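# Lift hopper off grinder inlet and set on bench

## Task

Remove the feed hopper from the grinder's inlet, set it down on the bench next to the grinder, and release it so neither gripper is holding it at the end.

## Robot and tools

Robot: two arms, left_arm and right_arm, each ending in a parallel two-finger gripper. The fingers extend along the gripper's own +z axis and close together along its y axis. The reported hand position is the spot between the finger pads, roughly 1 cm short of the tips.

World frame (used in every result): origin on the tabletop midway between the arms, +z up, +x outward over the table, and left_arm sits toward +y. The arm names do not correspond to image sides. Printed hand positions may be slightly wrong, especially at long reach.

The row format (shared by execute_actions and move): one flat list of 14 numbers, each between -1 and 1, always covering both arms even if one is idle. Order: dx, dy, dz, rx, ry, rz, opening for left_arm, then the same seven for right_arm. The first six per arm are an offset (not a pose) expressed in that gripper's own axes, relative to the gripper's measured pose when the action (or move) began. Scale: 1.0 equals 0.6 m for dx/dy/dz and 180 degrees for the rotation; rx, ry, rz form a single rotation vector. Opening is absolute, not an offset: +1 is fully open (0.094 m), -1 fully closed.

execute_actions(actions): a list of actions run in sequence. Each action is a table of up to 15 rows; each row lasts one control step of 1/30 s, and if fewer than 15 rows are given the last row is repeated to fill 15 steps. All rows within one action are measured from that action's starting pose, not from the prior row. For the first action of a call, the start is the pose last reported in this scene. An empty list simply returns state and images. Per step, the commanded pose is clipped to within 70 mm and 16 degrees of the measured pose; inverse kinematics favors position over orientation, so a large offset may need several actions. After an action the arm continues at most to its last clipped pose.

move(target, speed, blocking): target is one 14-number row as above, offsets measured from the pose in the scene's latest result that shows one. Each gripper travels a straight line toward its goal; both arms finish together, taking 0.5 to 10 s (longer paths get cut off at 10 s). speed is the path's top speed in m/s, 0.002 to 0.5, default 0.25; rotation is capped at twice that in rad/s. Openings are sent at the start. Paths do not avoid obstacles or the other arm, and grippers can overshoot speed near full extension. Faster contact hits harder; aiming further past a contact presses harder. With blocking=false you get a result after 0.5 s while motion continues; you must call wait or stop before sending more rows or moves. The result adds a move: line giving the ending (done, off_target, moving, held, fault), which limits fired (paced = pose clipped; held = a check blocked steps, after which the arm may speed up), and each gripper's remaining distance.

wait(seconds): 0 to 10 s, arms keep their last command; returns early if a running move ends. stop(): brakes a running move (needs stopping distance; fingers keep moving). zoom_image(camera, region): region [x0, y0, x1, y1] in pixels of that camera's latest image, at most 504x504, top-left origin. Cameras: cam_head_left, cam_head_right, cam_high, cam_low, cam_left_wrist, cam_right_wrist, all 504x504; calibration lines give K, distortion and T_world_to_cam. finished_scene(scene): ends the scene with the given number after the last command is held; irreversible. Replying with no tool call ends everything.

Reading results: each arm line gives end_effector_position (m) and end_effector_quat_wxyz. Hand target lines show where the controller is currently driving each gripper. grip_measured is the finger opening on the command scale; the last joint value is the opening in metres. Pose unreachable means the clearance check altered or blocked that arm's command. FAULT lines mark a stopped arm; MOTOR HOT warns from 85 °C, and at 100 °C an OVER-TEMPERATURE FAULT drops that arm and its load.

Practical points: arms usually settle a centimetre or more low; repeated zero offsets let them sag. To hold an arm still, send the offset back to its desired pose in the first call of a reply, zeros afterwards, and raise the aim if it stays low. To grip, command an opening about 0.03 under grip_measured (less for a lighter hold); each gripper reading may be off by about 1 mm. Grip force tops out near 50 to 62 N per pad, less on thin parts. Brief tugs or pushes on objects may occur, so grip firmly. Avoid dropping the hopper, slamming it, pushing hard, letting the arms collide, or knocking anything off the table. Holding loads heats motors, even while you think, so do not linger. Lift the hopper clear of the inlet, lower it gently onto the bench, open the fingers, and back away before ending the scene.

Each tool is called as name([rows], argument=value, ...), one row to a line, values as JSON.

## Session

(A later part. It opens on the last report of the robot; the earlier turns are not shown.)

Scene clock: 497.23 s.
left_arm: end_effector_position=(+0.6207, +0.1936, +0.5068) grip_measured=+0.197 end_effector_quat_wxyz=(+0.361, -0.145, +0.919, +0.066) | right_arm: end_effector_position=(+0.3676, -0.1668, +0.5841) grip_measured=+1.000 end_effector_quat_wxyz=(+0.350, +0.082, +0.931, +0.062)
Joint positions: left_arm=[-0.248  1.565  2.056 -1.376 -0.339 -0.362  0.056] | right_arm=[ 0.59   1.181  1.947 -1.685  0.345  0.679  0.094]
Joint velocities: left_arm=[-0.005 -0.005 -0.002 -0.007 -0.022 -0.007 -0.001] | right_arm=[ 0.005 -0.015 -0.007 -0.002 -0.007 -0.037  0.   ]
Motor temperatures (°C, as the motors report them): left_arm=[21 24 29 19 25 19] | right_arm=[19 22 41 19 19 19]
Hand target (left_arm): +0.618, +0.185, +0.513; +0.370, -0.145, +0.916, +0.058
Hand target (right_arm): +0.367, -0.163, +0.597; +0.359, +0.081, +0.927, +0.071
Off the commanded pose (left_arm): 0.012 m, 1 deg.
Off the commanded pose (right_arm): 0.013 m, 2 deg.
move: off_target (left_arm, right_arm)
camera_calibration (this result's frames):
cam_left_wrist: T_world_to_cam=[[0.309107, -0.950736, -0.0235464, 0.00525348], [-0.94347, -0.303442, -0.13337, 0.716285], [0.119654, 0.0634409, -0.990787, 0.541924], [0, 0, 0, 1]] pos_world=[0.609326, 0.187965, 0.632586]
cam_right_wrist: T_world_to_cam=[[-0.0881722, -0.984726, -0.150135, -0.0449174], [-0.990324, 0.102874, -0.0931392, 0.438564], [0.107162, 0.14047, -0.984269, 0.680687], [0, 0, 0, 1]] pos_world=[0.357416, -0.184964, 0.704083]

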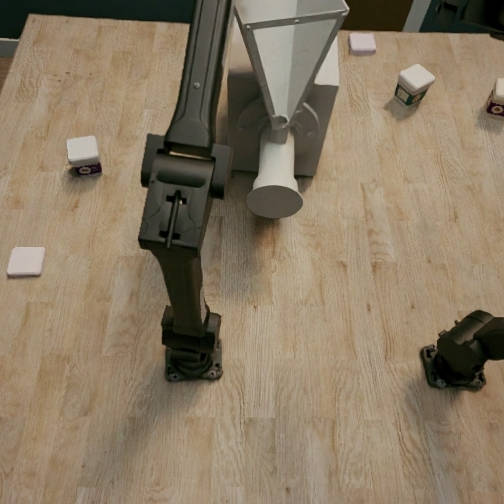

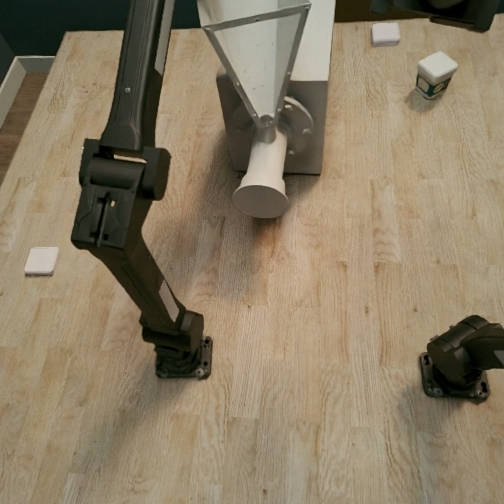

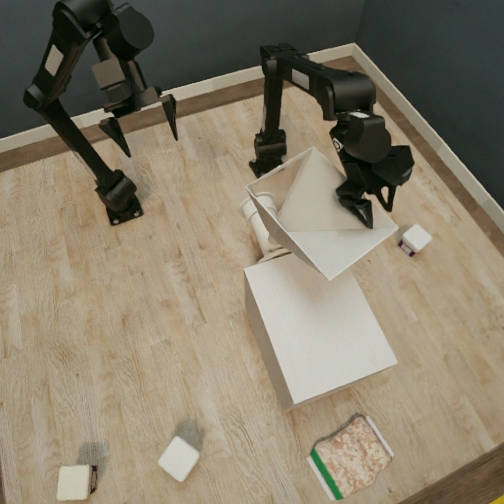

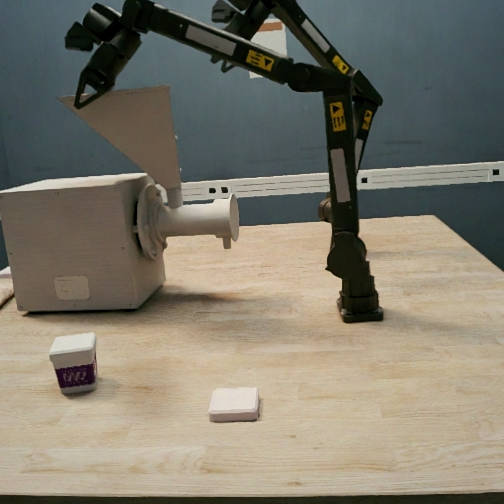

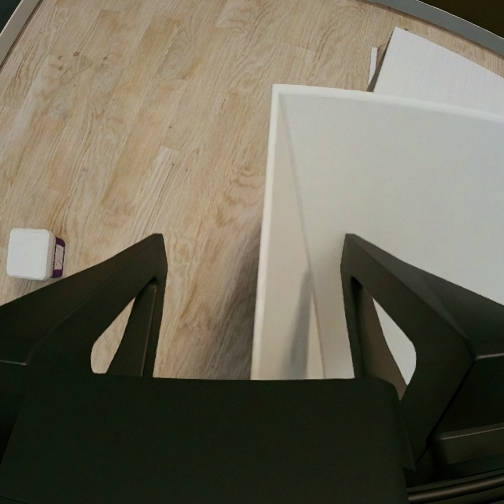

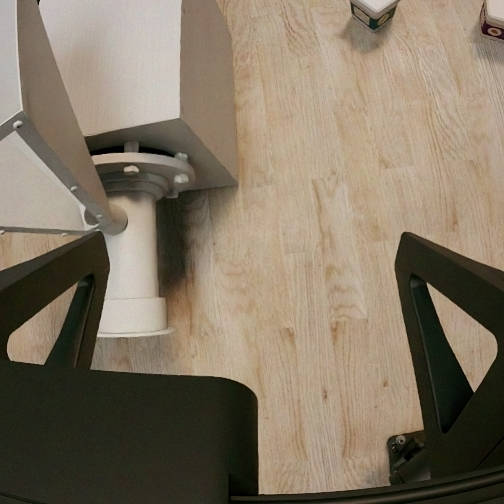

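move(target=[0.073, 0.1676, -0.0921, -0.0601, -0.0048, -0.0708, 0.2, -0.014, 0.006, -0.016, 0, 0, 0, 1], speed=0.07)

Scene clock: 549.30 s.
left_arm: end_effector_position=(+0.5347, +0.2499, +0.5077) grip_measured=+0.198 end_effector_quat_wxyz=(+0.353, -0.258, +0.893, +0.107) | right_arm: end_effector_position=(+0.3680, -0.1665, +0.5829) grip_measured=+1.000 end_effector_quat_wxyz=(+0.345, +0.081, +0.933, +0.058)
Joint positions: left_arm=[-0.203  1.368  1.852 -1.431 -0.459 -0.538  0.056] | right_arm=[ 0.59   1.189  1.955 -1.697  0.345  0.679  0.094]
Joint velocities: left_arm=[ 0.005  0.005  0.012 -0.007 -0.022 -0.066  0.001] | right_arm=[ 0.005  0.005 -0.012 -0.002 -0.022  0.022  0.   ]
Motor temperatures (°C, as the motors report them): left_arm=[21 24 27 19 23 19] | right_arm=[19 21 40 19 19 19]
Hand target (left_arm): +0.523, +0.267, +0.519; +0.360, -0.279, +0.883, +0.113
Hand target (right_arm): +0.368, -0.166, +0.597; +0.355, +0.081, +0.929, +0.065
Off the commanded pose (left_arm): 0.024 m, 3 deg.
Off the commanded pose (right_arm): 0.014 m, 1 deg.
joint sent to its limit (right arm) — the command would take joint 4 (wrist pitch) past its lower limit, so that joint was sent only as far as its limit.
move: off_target (left_arm, right_arm)
camera_calibration (this result's frames):
cam_left_wrist: T_world_to_cam=[[0.531846, -0.84668, -0.0165489, -0.0633034], [-0.840004, -0.524972, -0.137105, 0.65431], [0.107396, 0.0868198, -0.990418, 0.550063], [0, 0, 0, 1]] pos_world=[0.524216, 0.24214, 0.633454]
cam_right_wrist: T_world_to_cam=[[-0.0896676, -0.985796, -0.142006, -0.0491379], [-0.99123, 0.102226, -0.0837479, 0.433578], [0.097075, 0.133251, -0.986317, 0.683147], [0, 0, 0, 1]] pos_world=[0.359053, -0.183793, 0.703133]

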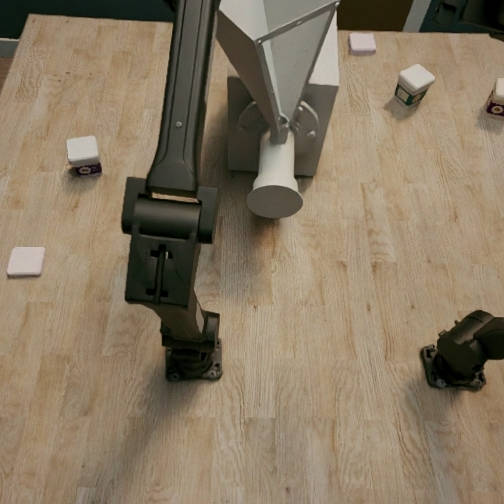

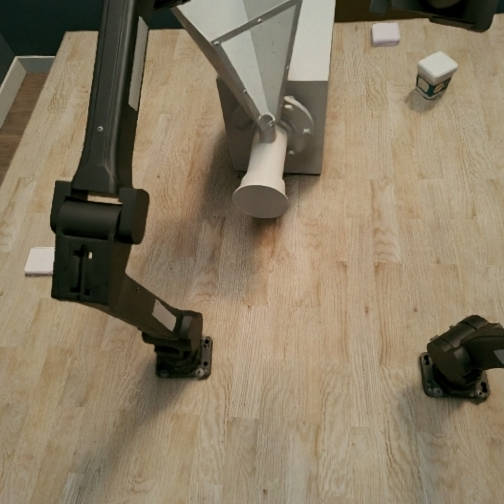

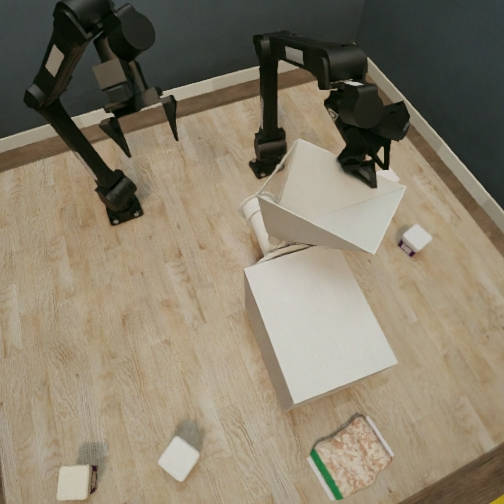

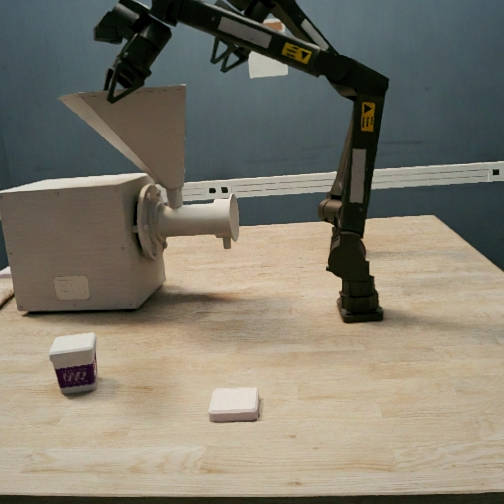

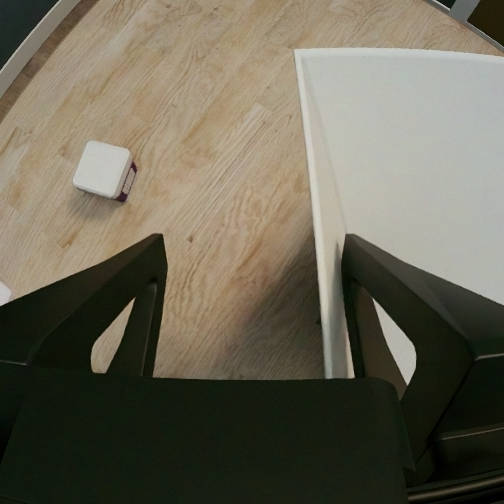

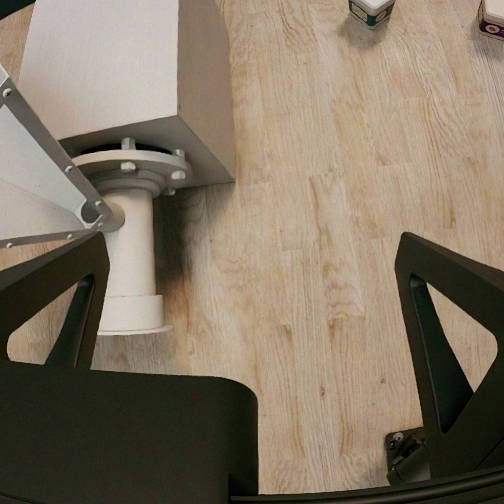

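move(target=[0.0756, 0.1097, -0.1026, -0.0576, -0.0039, -0.0645, 0.2, 0, 0, 0, 0, -0.012, 0, 1], speed=0.08)

Scene clock: 588.93 s.
left_arm: end_effector_position=(+0.4531, +0.2637, +0.5082) grip_measured=+0.198 end_effector_quat_wxyz=(+0.335, -0.374, +0.851, +0.155) | right_arm: end_effector_position=(+0.3702, -0.1695, +0.5805) grip_measured=+1.000 end_effector_quat_wxyz=(+0.357, +0.085, +0.929, +0.050)
Joint positions: left_arm=[-0.256  1.258  1.773 -1.631 -0.626 -0.856  0.056] | right_arm=[ 0.593  1.175  1.925 -1.671  0.376  0.679  0.094]
Joint velocities: left_arm=[ 0.005 -0.005  0.017  0.012 -0.007 -0.081  0.001] | right_arm=[-0.005 -0.005 -0.007 -0.007 -0.007 -0.037  0.   ]
Motor temperatures (°C, as the motors report them): left_arm=[21 24 28 19 23 19] | right_arm=[19 21 40 19 19 19]
Hand target (left_arm): +0.436, +0.266, +0.521; +0.344, -0.377, +0.846, +0.153
Hand target (right_arm): +0.368, -0.167, +0.583; +0.363, +0.082, +0.927, +0.056
Off the commanded pose (left_arm): 0.022 m, 1 deg.
Off the commanded pose (right_arm): 0.004 m, 1 deg.
move: off_target (left_arm)
camera_calibration (this result's frames):
cam_left_wrist: T_world_to_cam=[[0.735673, -0.677025, -0.0205658, -0.14326], [-0.672923, -0.727082, -0.136111, 0.570115], [0.0771974, 0.113972, -0.99048, 0.564655], [0, 0, 0, 1]] pos_world=[0.445447, 0.253175, 0.633932]
cam_right_wrist: T_world_to_cam=[[-0.101254, -0.986224, -0.130807, -0.0544914], [-0.98741, 0.115685, -0.107884, 0.450714], [0.121531, 0.118237, -0.98552, 0.668843], [0, 0, 0, 1]] pos_world=[0.358237, -0.184963, 0.700656]

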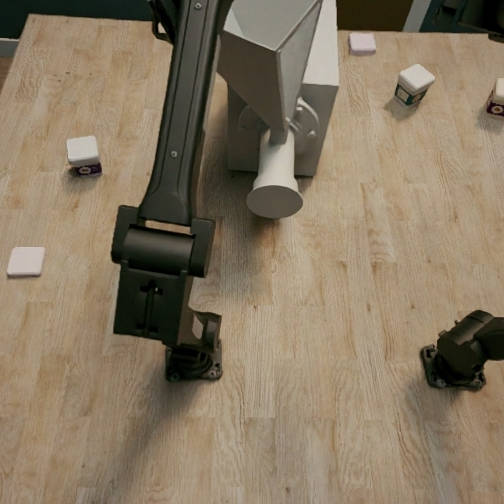

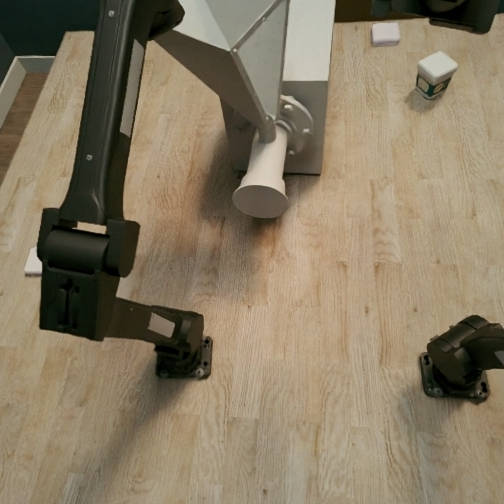

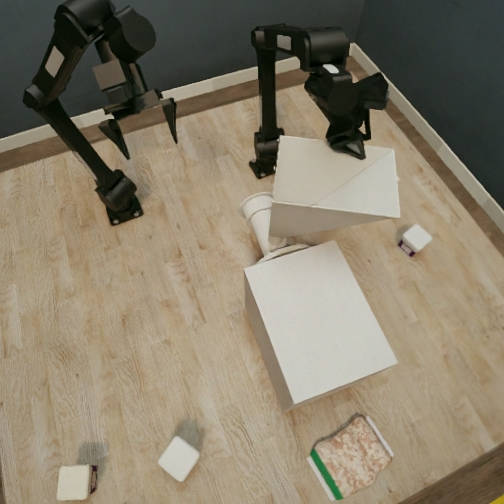

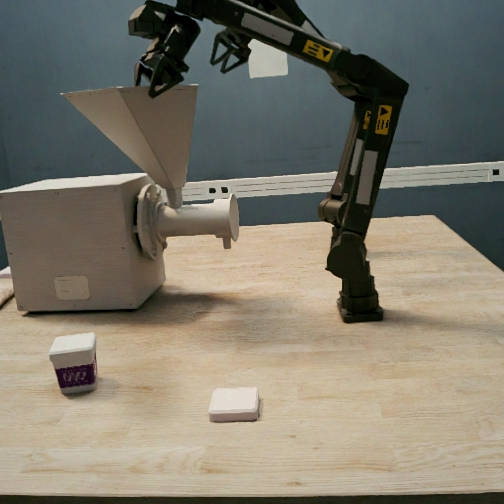

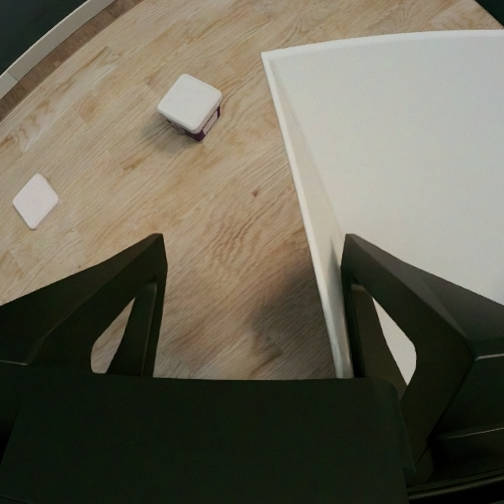

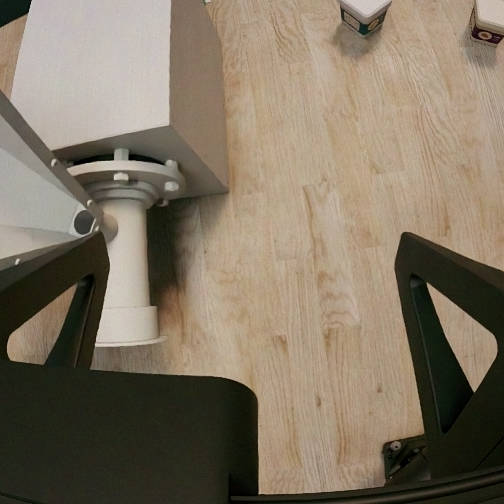

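move(target=[0.0911, 0.0903, -0.1136, 0.0261, -0.0373, 0.0189, 0.6, -0.005, 0.002, -0.006, 0, -0.006, 0, 1], speed=0.08)

Scene clock: 620.40 s.
left_arm: end_effector_position=(+0.3610, +0.2419, +0.5276) grip_measured=+0.599 end_effector_quat_wxyz=(+0.409, -0.351, +0.831, +0.136) | right_arm: end_effector_position=(+0.3711, -0.1717, +0.5812) grip_measured=+1.000 end_effector_quat_wxyz=(+0.361, +0.087, +0.928, +0.044)
Joint positions: left_arm=[-0.439  1.004  1.595 -1.635 -0.757 -0.946  0.075] | right_arm=[ 0.593  1.175  1.925 -1.671  0.391  0.679  0.094]
Joint velocities: left_arm=[-0.005 -0.015 -0.007 -0.012 -0.11  -0.007  0.001] | right_arm=[-0.015  0.015  0.012 -0.002 -0.007  0.022  0.   ]
Motor temperatures (°C, as the motors report them): left_arm=[21 24 27 19 23 19] | right_arm=[19 21 38 19 19 19]
Hand target (left_arm): +0.355, +0.239, +0.520; +0.394, -0.325, +0.847, +0.150
Hand target (right_arm): +0.370, -0.169, +0.585; +0.366, +0.085, +0.926, +0.049
Off the commanded pose (left_arm): 0.011 m, 4 deg.
Off the commanded pose (right_arm): 0.005 m, 1 deg.
move: off_target (left_arm)
camera_calibration (this result's frames):
cam_left_wrist: T_world_to_cam=[[0.691701, -0.720163, 0.0539938, -0.102914], [-0.684561, -0.677647, -0.268646, 0.557126], [0.230057, 0.14886, -0.961725, 0.514643], [0, 0, 0, 1]] pos_world=[0.334175, 0.22681, 0.650171]
cam_right_wrist: T_world_to_cam=[[-0.109265, -0.98649, -0.122063, -0.0586857], [-0.985558, 0.123498, -0.115863, 0.457255], [0.129372, 0.10764, -0.985736, 0.665145], [0, 0, 0, 1]] pos_world=[0.358188, -0.185959, 0.701473]

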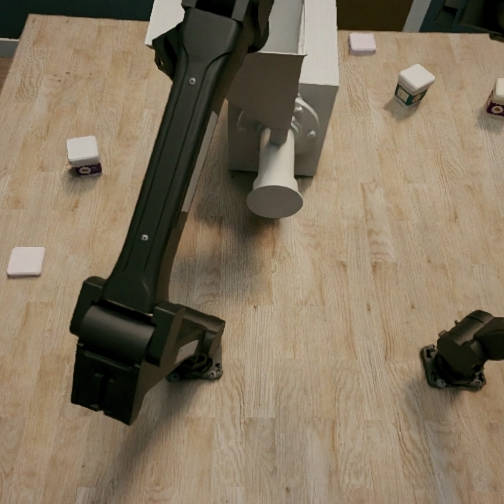

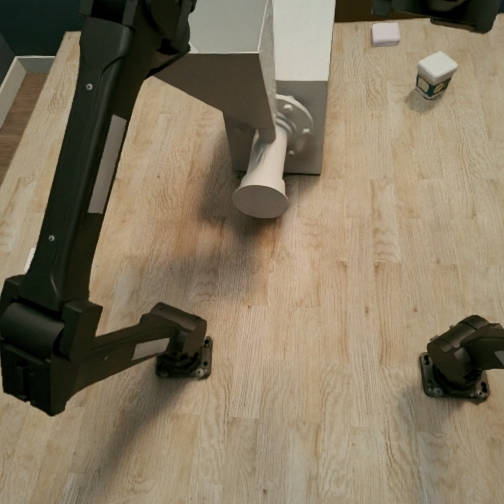

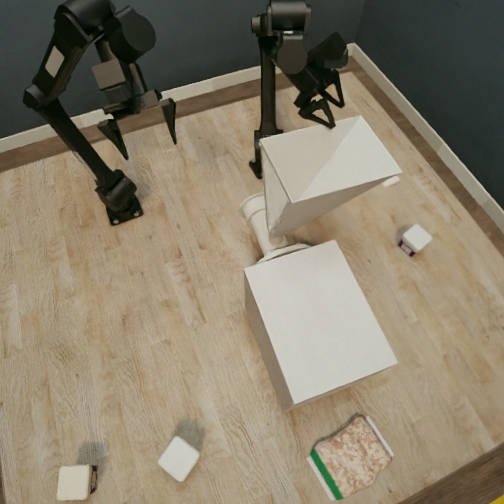

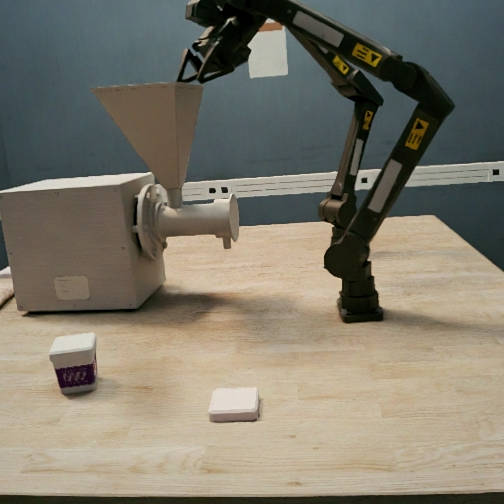

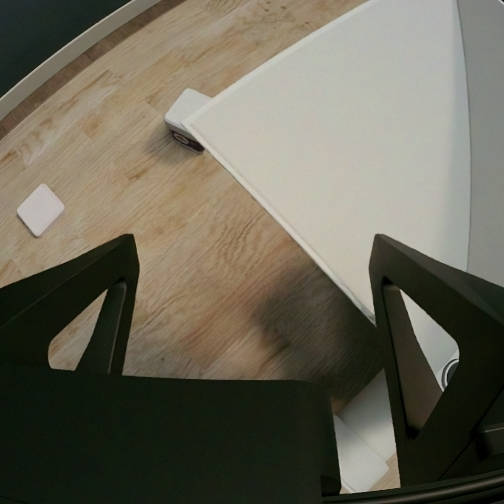

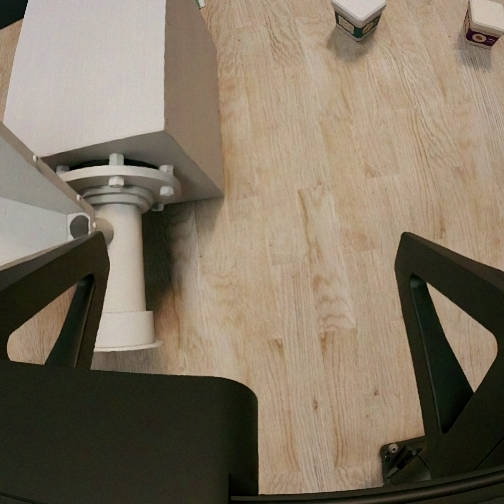

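zoom_image(camera="cam_high", region=[200, 60, 440, 300])

Region (200, 60, 440, 300) of cam_high's 504x504 image, scaled by 2.100, with more detail than that image has.

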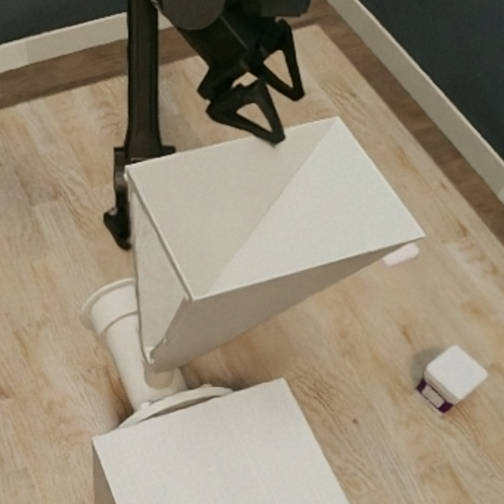

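move(target=[-0.1461, -0.0353, -0.007, 0.4287, 0.0213, 0.3717, 0.6, -0.005, 0.002, -0.006, 0, -0.004, 0, 1], speed=0.35)

Scene clock: 673.57 s.
left_arm: end_effector_position=(+0.4110, +0.2531, +0.5842) grip_measured=+0.599 end_effector_quat_wxyz=(+0.453, +0.369, +0.797, -0.153) | right_arm: end_effector_position=(+0.3717, -0.1732, +0.5818) grip_measured=+1.000 end_effector_quat_wxyz=(+0.363, +0.089, +0.927, +0.040)
Joint positions: left_arm=[ 0.346  1.195  1.853 -1.699  0.892  1.034  0.075] | right_arm=[ 0.593  1.175  1.925 -1.671  0.4    0.679  0.094]
Joint velocities: left_arm=[ 0.005  0.005 -0.002 -0.012  0.066  0.037 -0.001] | right_arm=[-0.015  0.005  0.012 -0.002 -0.022 -0.095  0.   ]
Motor temperatures (°C, as the motors report them): left_arm=[21 23 27 19 22 19] | right_arm=[19 21 38 19 19 19]
Hand target (left_arm): +0.410, +0.257, +0.599; +0.464, +0.376, +0.790, -0.136
Hand target (right_arm): +0.371, -0.171, +0.586; +0.367, +0.088, +0.925, +0.043
Off the commanded pose (left_arm): 0.020 m, 14 deg.
Off the commanded pose (right_arm): 0.005 m, 1 deg.
joint sent to its limit (left arm) — the command would take joint 4 (wrist pitch) past its lower limit, so that joint was sent only as far as its limit.
move: off_target (left_arm)
camera_calibration (this result's frames):
cam_left_wrist: T_world_to_cam=[[-0.729132, -0.677115, -0.0994093, 0.530235], [-0.606063, 0.706323, -0.36578, 0.288378], [0.31789, -0.206454, -0.925377, 0.588472], [0, 0, 0, 1]] pos_world=[0.374317, 0.276834, 0.702751]
cam_right_wrist: T_world_to_cam=[[-0.11464, -0.98658, -0.116263, -0.0614369], [-0.984253, 0.128655, -0.121216, 0.461614], [0.134548, 0.100536, -0.985794, 0.662625], [0, 0, 0, 1]] pos_world=[0.358147, -0.186619, 0.702023]

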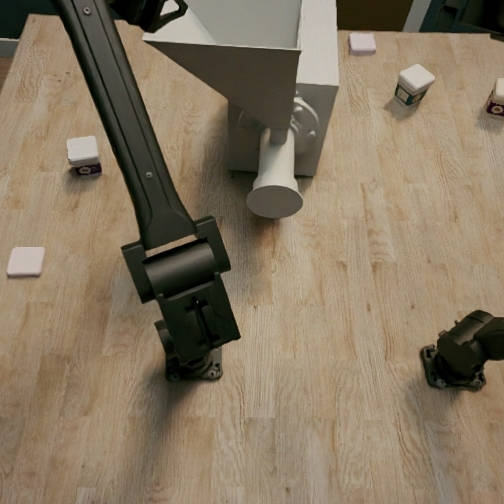

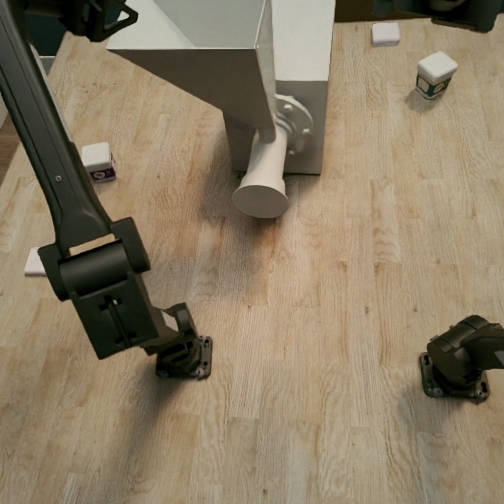

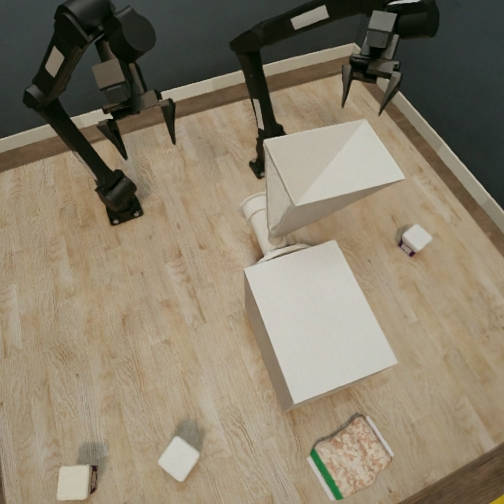

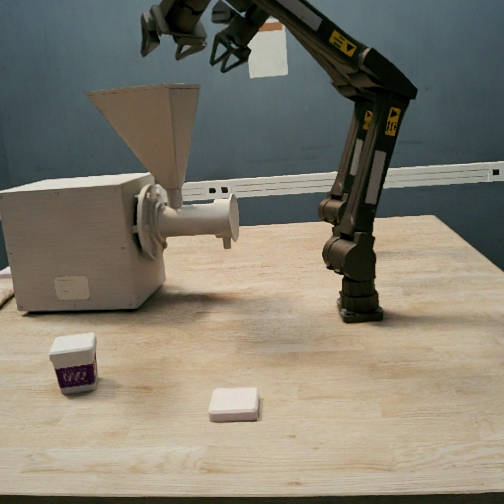

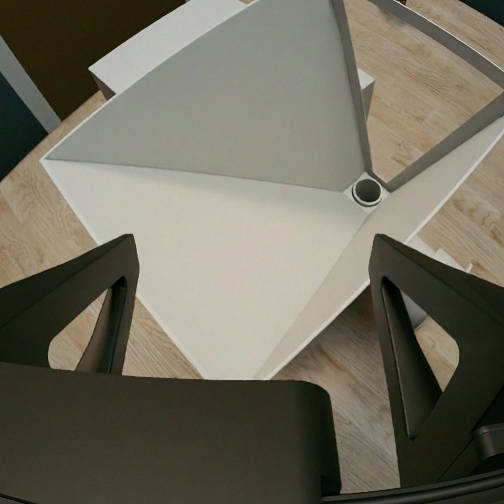

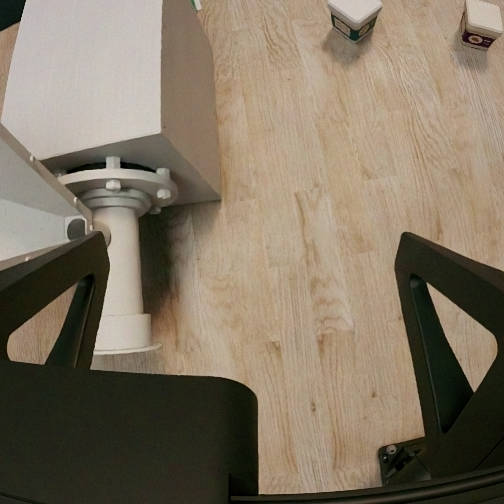

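move(target=[0.0918, -0.0391, 0.0862, 0.0668, 0.0358, 0.0137, 0.6, -0.005, 0.002, -0.006, 0, -0.004, 0, 1], speed=0.08)

Scene clock: 698.80 s.
left_arm: end_effector_position=(+0.4017, +0.2407, +0.5377) grip_measured=+0.599 end_effector_quat_wxyz=(+0.427, +0.403, +0.793, -0.166) | right_arm: end_effector_position=(+0.3723, -0.1747, +0.5823) grip_measured=+1.000 end_effector_quat_wxyz=(+0.366, +0.090, +0.926, +0.036)
Joint positions: left_arm=[ 0.319  1.15   1.704 -1.694  0.877  1.132  0.075] | right_arm=[ 0.593  1.175  1.925 -1.671  0.41   0.679  0.094]
Joint velocities: left_arm=[ 0.005 -0.005 -0.012 -0.012 -0.037 -0.037 -0.   ] | right_arm=[-0.005 -0.024  0.007 -0.012 -0.022  0.066  0.   ]
Motor temperatures (°C, as the motors report them): left_arm=[21 23 28 19 22 19] | right_arm=[19 21 38 19 19 19]
Hand target (left_arm): +0.408, +0.233, +0.509; +0.397, +0.422, +0.794, -0.182
Hand target (right_arm): +0.371, -0.173, +0.586; +0.369, +0.089, +0.924, +0.040
Off the commanded pose (left_arm): 0.032 m, 9 deg.
Off the commanded pose (right_arm): 0.005 m, 1 deg.
joint sent to its limit (left arm) — the command would take joint 4 (wrist pitch) past its lower limit, so that joint was sent only as far as its limit.
move: off_target (left_arm)
camera_calibration (this result's frames):
cam_left_wrist: T_world_to_cam=[[-0.781845, -0.617034, -0.089378, 0.511744], [-0.563443, 0.760642, -0.322421, 0.220954], [0.266929, -0.201724, -0.942367, 0.57433], [0, 0, 0, 1]] pos_world=[0.371294, 0.263553, 0.658209]
cam_right_wrist: T_world_to_cam=[[-0.119834, -0.986602, -0.11071, -0.0640479], [-0.982947, 0.133573, -0.126389, 0.465802], [0.139484, 0.0936759, -0.985784, 0.66016], [0, 0, 0, 1]] pos_world=[0.358102, -0.187249, 0.702556]

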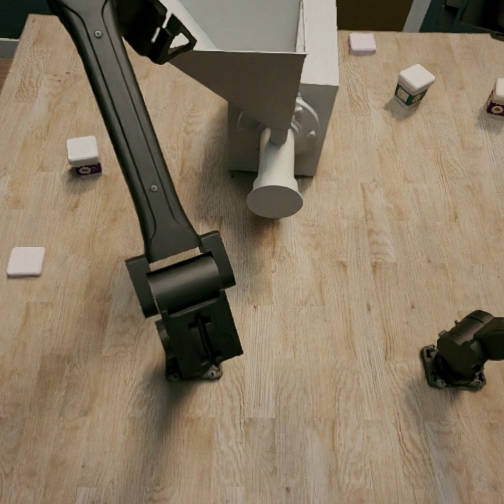

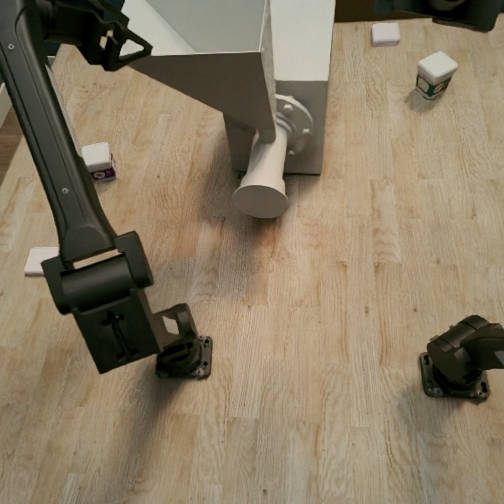

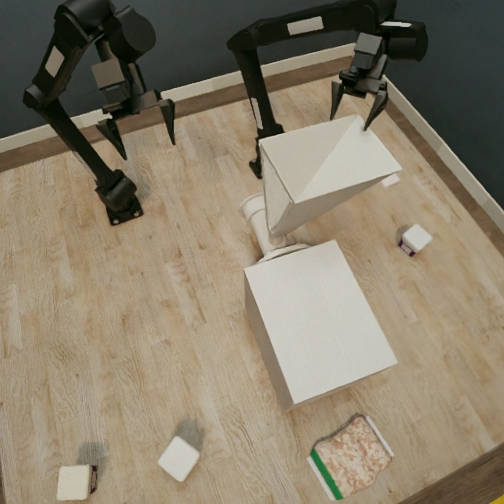

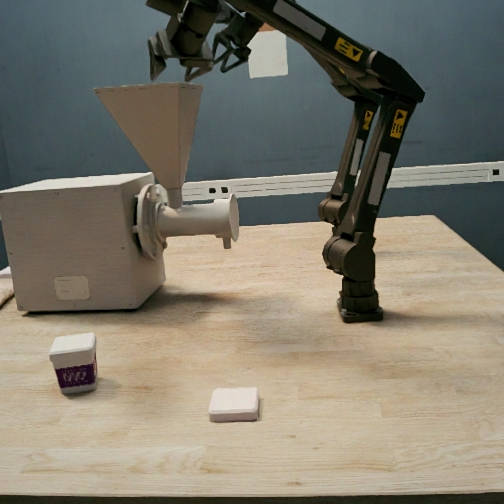

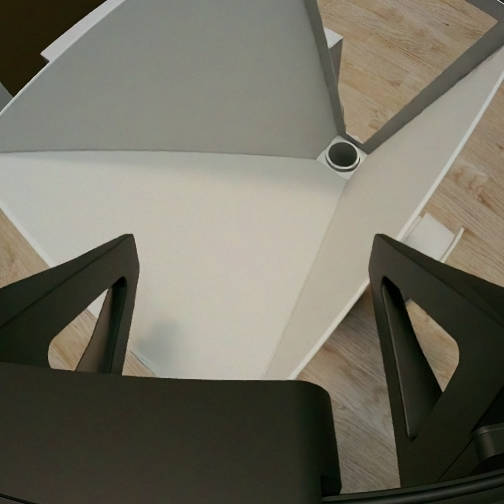

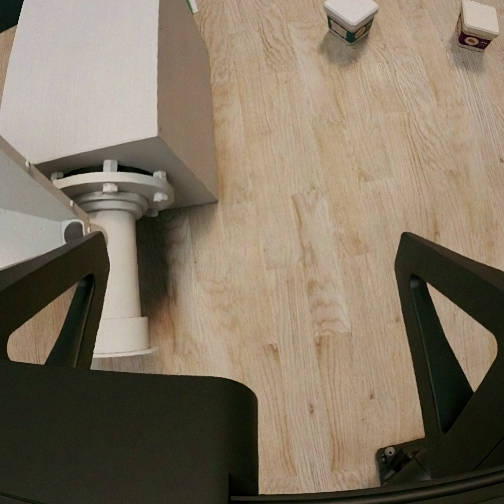

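move(target=[0.0337, -0.0586, 0.0246, 0.0088, 0.0135, -0.0256, 0.8, -0.005, 0.002, -0.006, 0, -0.004, 0, 1], speed=0.06)

Scene clock: 723.63 s.
left_arm: end_effector_position=(+0.3773, +0.2266, +0.5173) grip_measured=+0.798 end_effector_quat_wxyz=(+0.411, +0.391, +0.806, -0.169) | right_arm: end_effector_position=(+0.3728, -0.1762, +0.5828) grip_measured=+1.000 end_effector_quat_wxyz=(+0.368, +0.092, +0.925, +0.033)
Joint positions: left_arm=[ 0.294  1.066  1.598 -1.672  0.841  1.08   0.084] | right_arm=[ 0.593  1.175  1.925 -1.671  0.42   0.679  0.094]
Joint velocities: left_arm=[-0.005  0.005 -0.022 -0.002 -0.066 -0.081  0.001] | right_arm=[-0.015  0.005 -0.017 -0.007 -0.022 -0.022  0.   ]
Motor temperatures (°C, as the motors report them): left_arm=[21 23 26 19 21 19] | right_arm=[19 21 38 19 19 19]
Hand target (left_arm): +0.376, +0.221, +0.509; +0.397, +0.380, +0.815, -0.185
Hand target (right_arm): +0.372, -0.174, +0.587; +0.372, +0.091, +0.923, +0.036
Off the commanded pose (left_arm): 0.010 m, 3 deg.
Off the commanded pose (right_arm): 0.005 m, 1 deg.
move: off_target (left_arm)
camera_calibration (this result's frames):
cam_left_wrist: T_world_to_cam=[[-0.771885, -0.633136, -0.0577279, 0.465694], [-0.592567, 0.749368, -0.295488, 0.210967], [0.230343, -0.193875, -0.953601, 0.576582], [0, 0, 0, 1]] pos_world=[0.351662, 0.24854, 0.63905]
cam_right_wrist: T_world_to_cam=[[-0.125262, -0.986556, -0.104958, -0.0667274], [-0.981533, 0.138646, -0.131794, 0.470155], [0.144575, 0.0865114, -0.985705, 0.657554], [0, 0, 0, 1]] pos_world=[0.358049, -0.187901, 0.703114]

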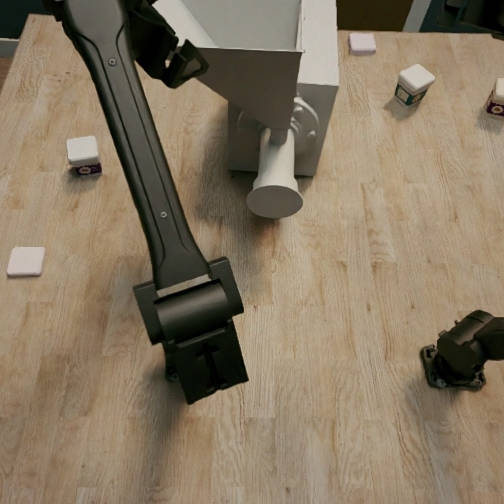

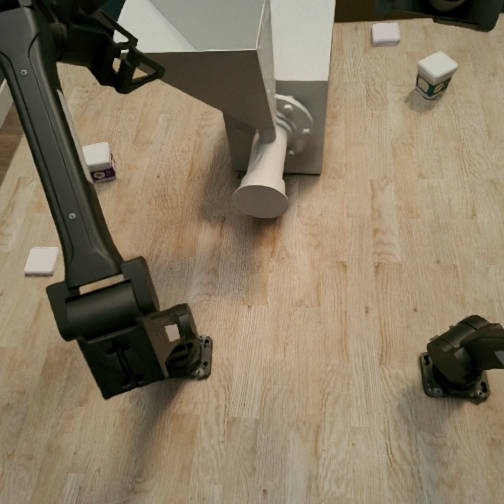

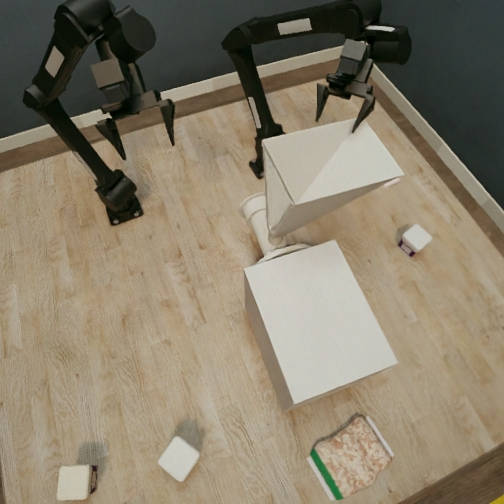

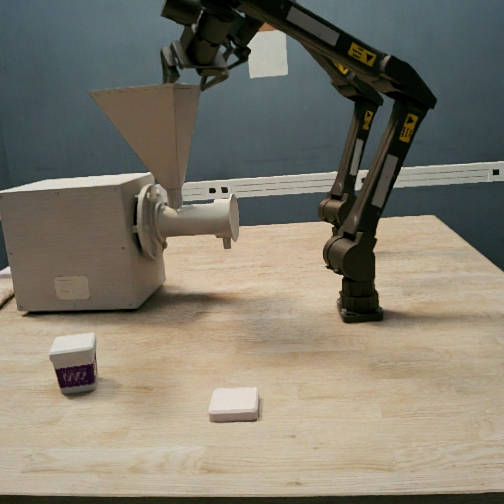

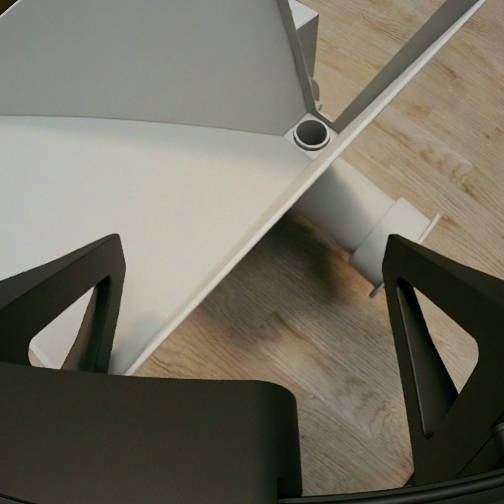

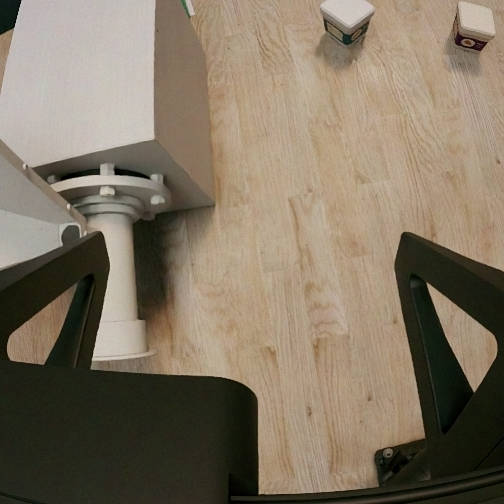

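move(target=[0.0151, 0.0303, -0.2452, 0, -0.03, 0, 0.8, 0.1044, 0.6271, 0.0046, -0.3412, 0.0013, -0.369, 0.6], speed=0.3)

Scene clock: 813.63 s.
left_arm: end_effector_position=(+0.3218, +0.3299, +0.5781) grip_measured=+0.798 end_effector_quat_wxyz=(+0.547, +0.254, +0.794, -0.075) | right_arm: end_effector_position=(+0.3898, +0.1987, +0.5856) grip_measured=+0.602 end_effector_quat_wxyz=(+0.318, -0.591, +0.690, +0.272)
Joint positions: left_arm=[ 0.809  0.98   1.616 -1.698  1.109  1.187  0.084] | right_arm=[ 0.851  1.884  2.705 -1.604 -0.398 -0.367  0.075]
Joint velocities: left_arm=[-0.024 -0.015  0.017  0.002  0.081 -0.066  0.001] | right_arm=[ 0.005  0.005 -0.007 -0.017  0.051 -0.051  0.   ]
Motor temperatures (°C, as the motors report them): left_arm=[21 22 26 19 21 19] | right_arm=[19 21 38 19 19 19]
Hand target (left_arm): +0.314, +0.324, +0.598; +0.557, +0.265, +0.786, -0.050
Hand target (right_arm): +0.387, +0.205, +0.589; +0.323, -0.596, +0.682, +0.274
Off the commanded pose (left_arm): 0.025 m, 23 deg; orientation clipped at the last step of the last action.
Off the commanded pose (right_arm): 0.008 m, 1 deg.
joint sent to its limit (left arm) — the command would take joint 4 (wrist pitch) past its lower limit, so that joint was sent only as far as its limit.
move: off_target (left_arm); limits=paced
camera_calibration (this result's frames):
cam_left_wrist: T_world_to_cam=[[-0.486942, -0.857294, -0.167137, 0.537286], [-0.699969, 0.497479, -0.512404, 0.361655], [0.522427, -0.13252, -0.842323, 0.488867], [0, 0, 0, 1]] pos_world=[0.259377, 0.345481, 0.686897]
cam_right_wrist: T_world_to_cam=[[0.990422, -0.13573, 0.025334, -0.374719], [-0.125628, -0.961978, -0.242519, 0.385114], [0.0572878, 0.237013, -0.969816, 0.620263], [0, 0, 0, 1]] pos_world=[0.383978, 0.1726, 0.704431]

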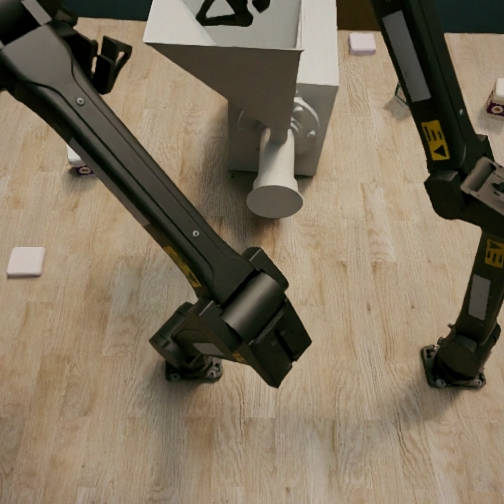

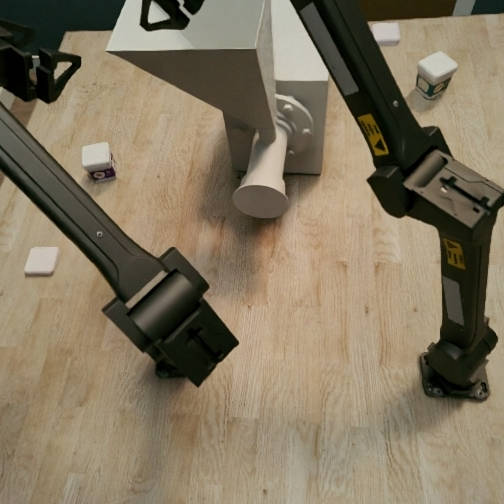

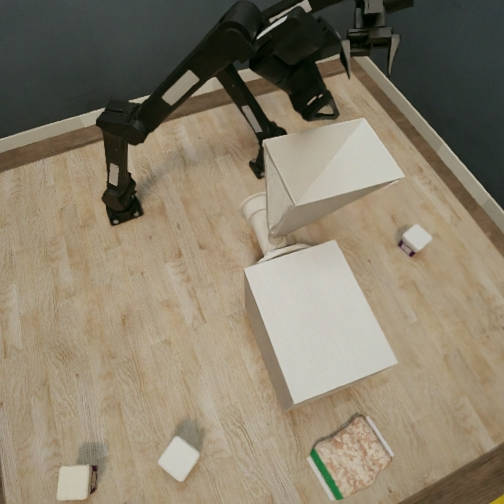

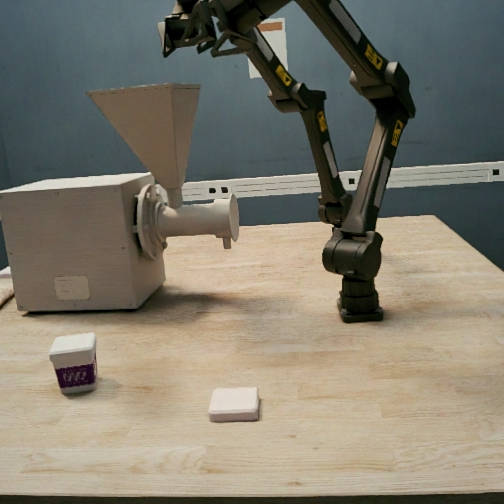

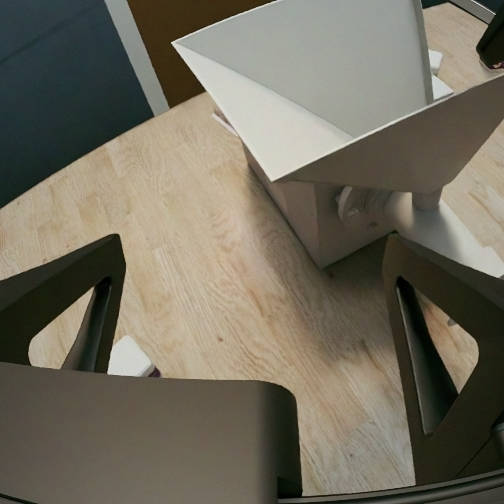

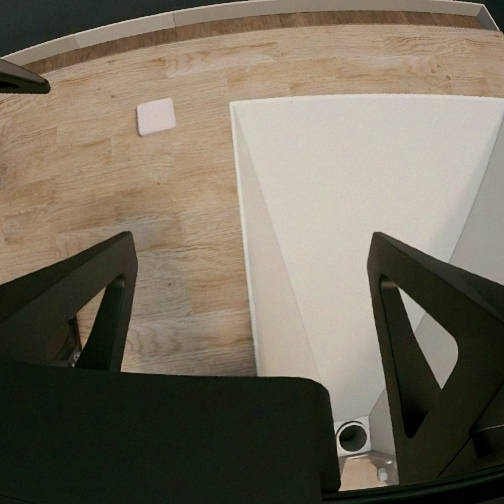

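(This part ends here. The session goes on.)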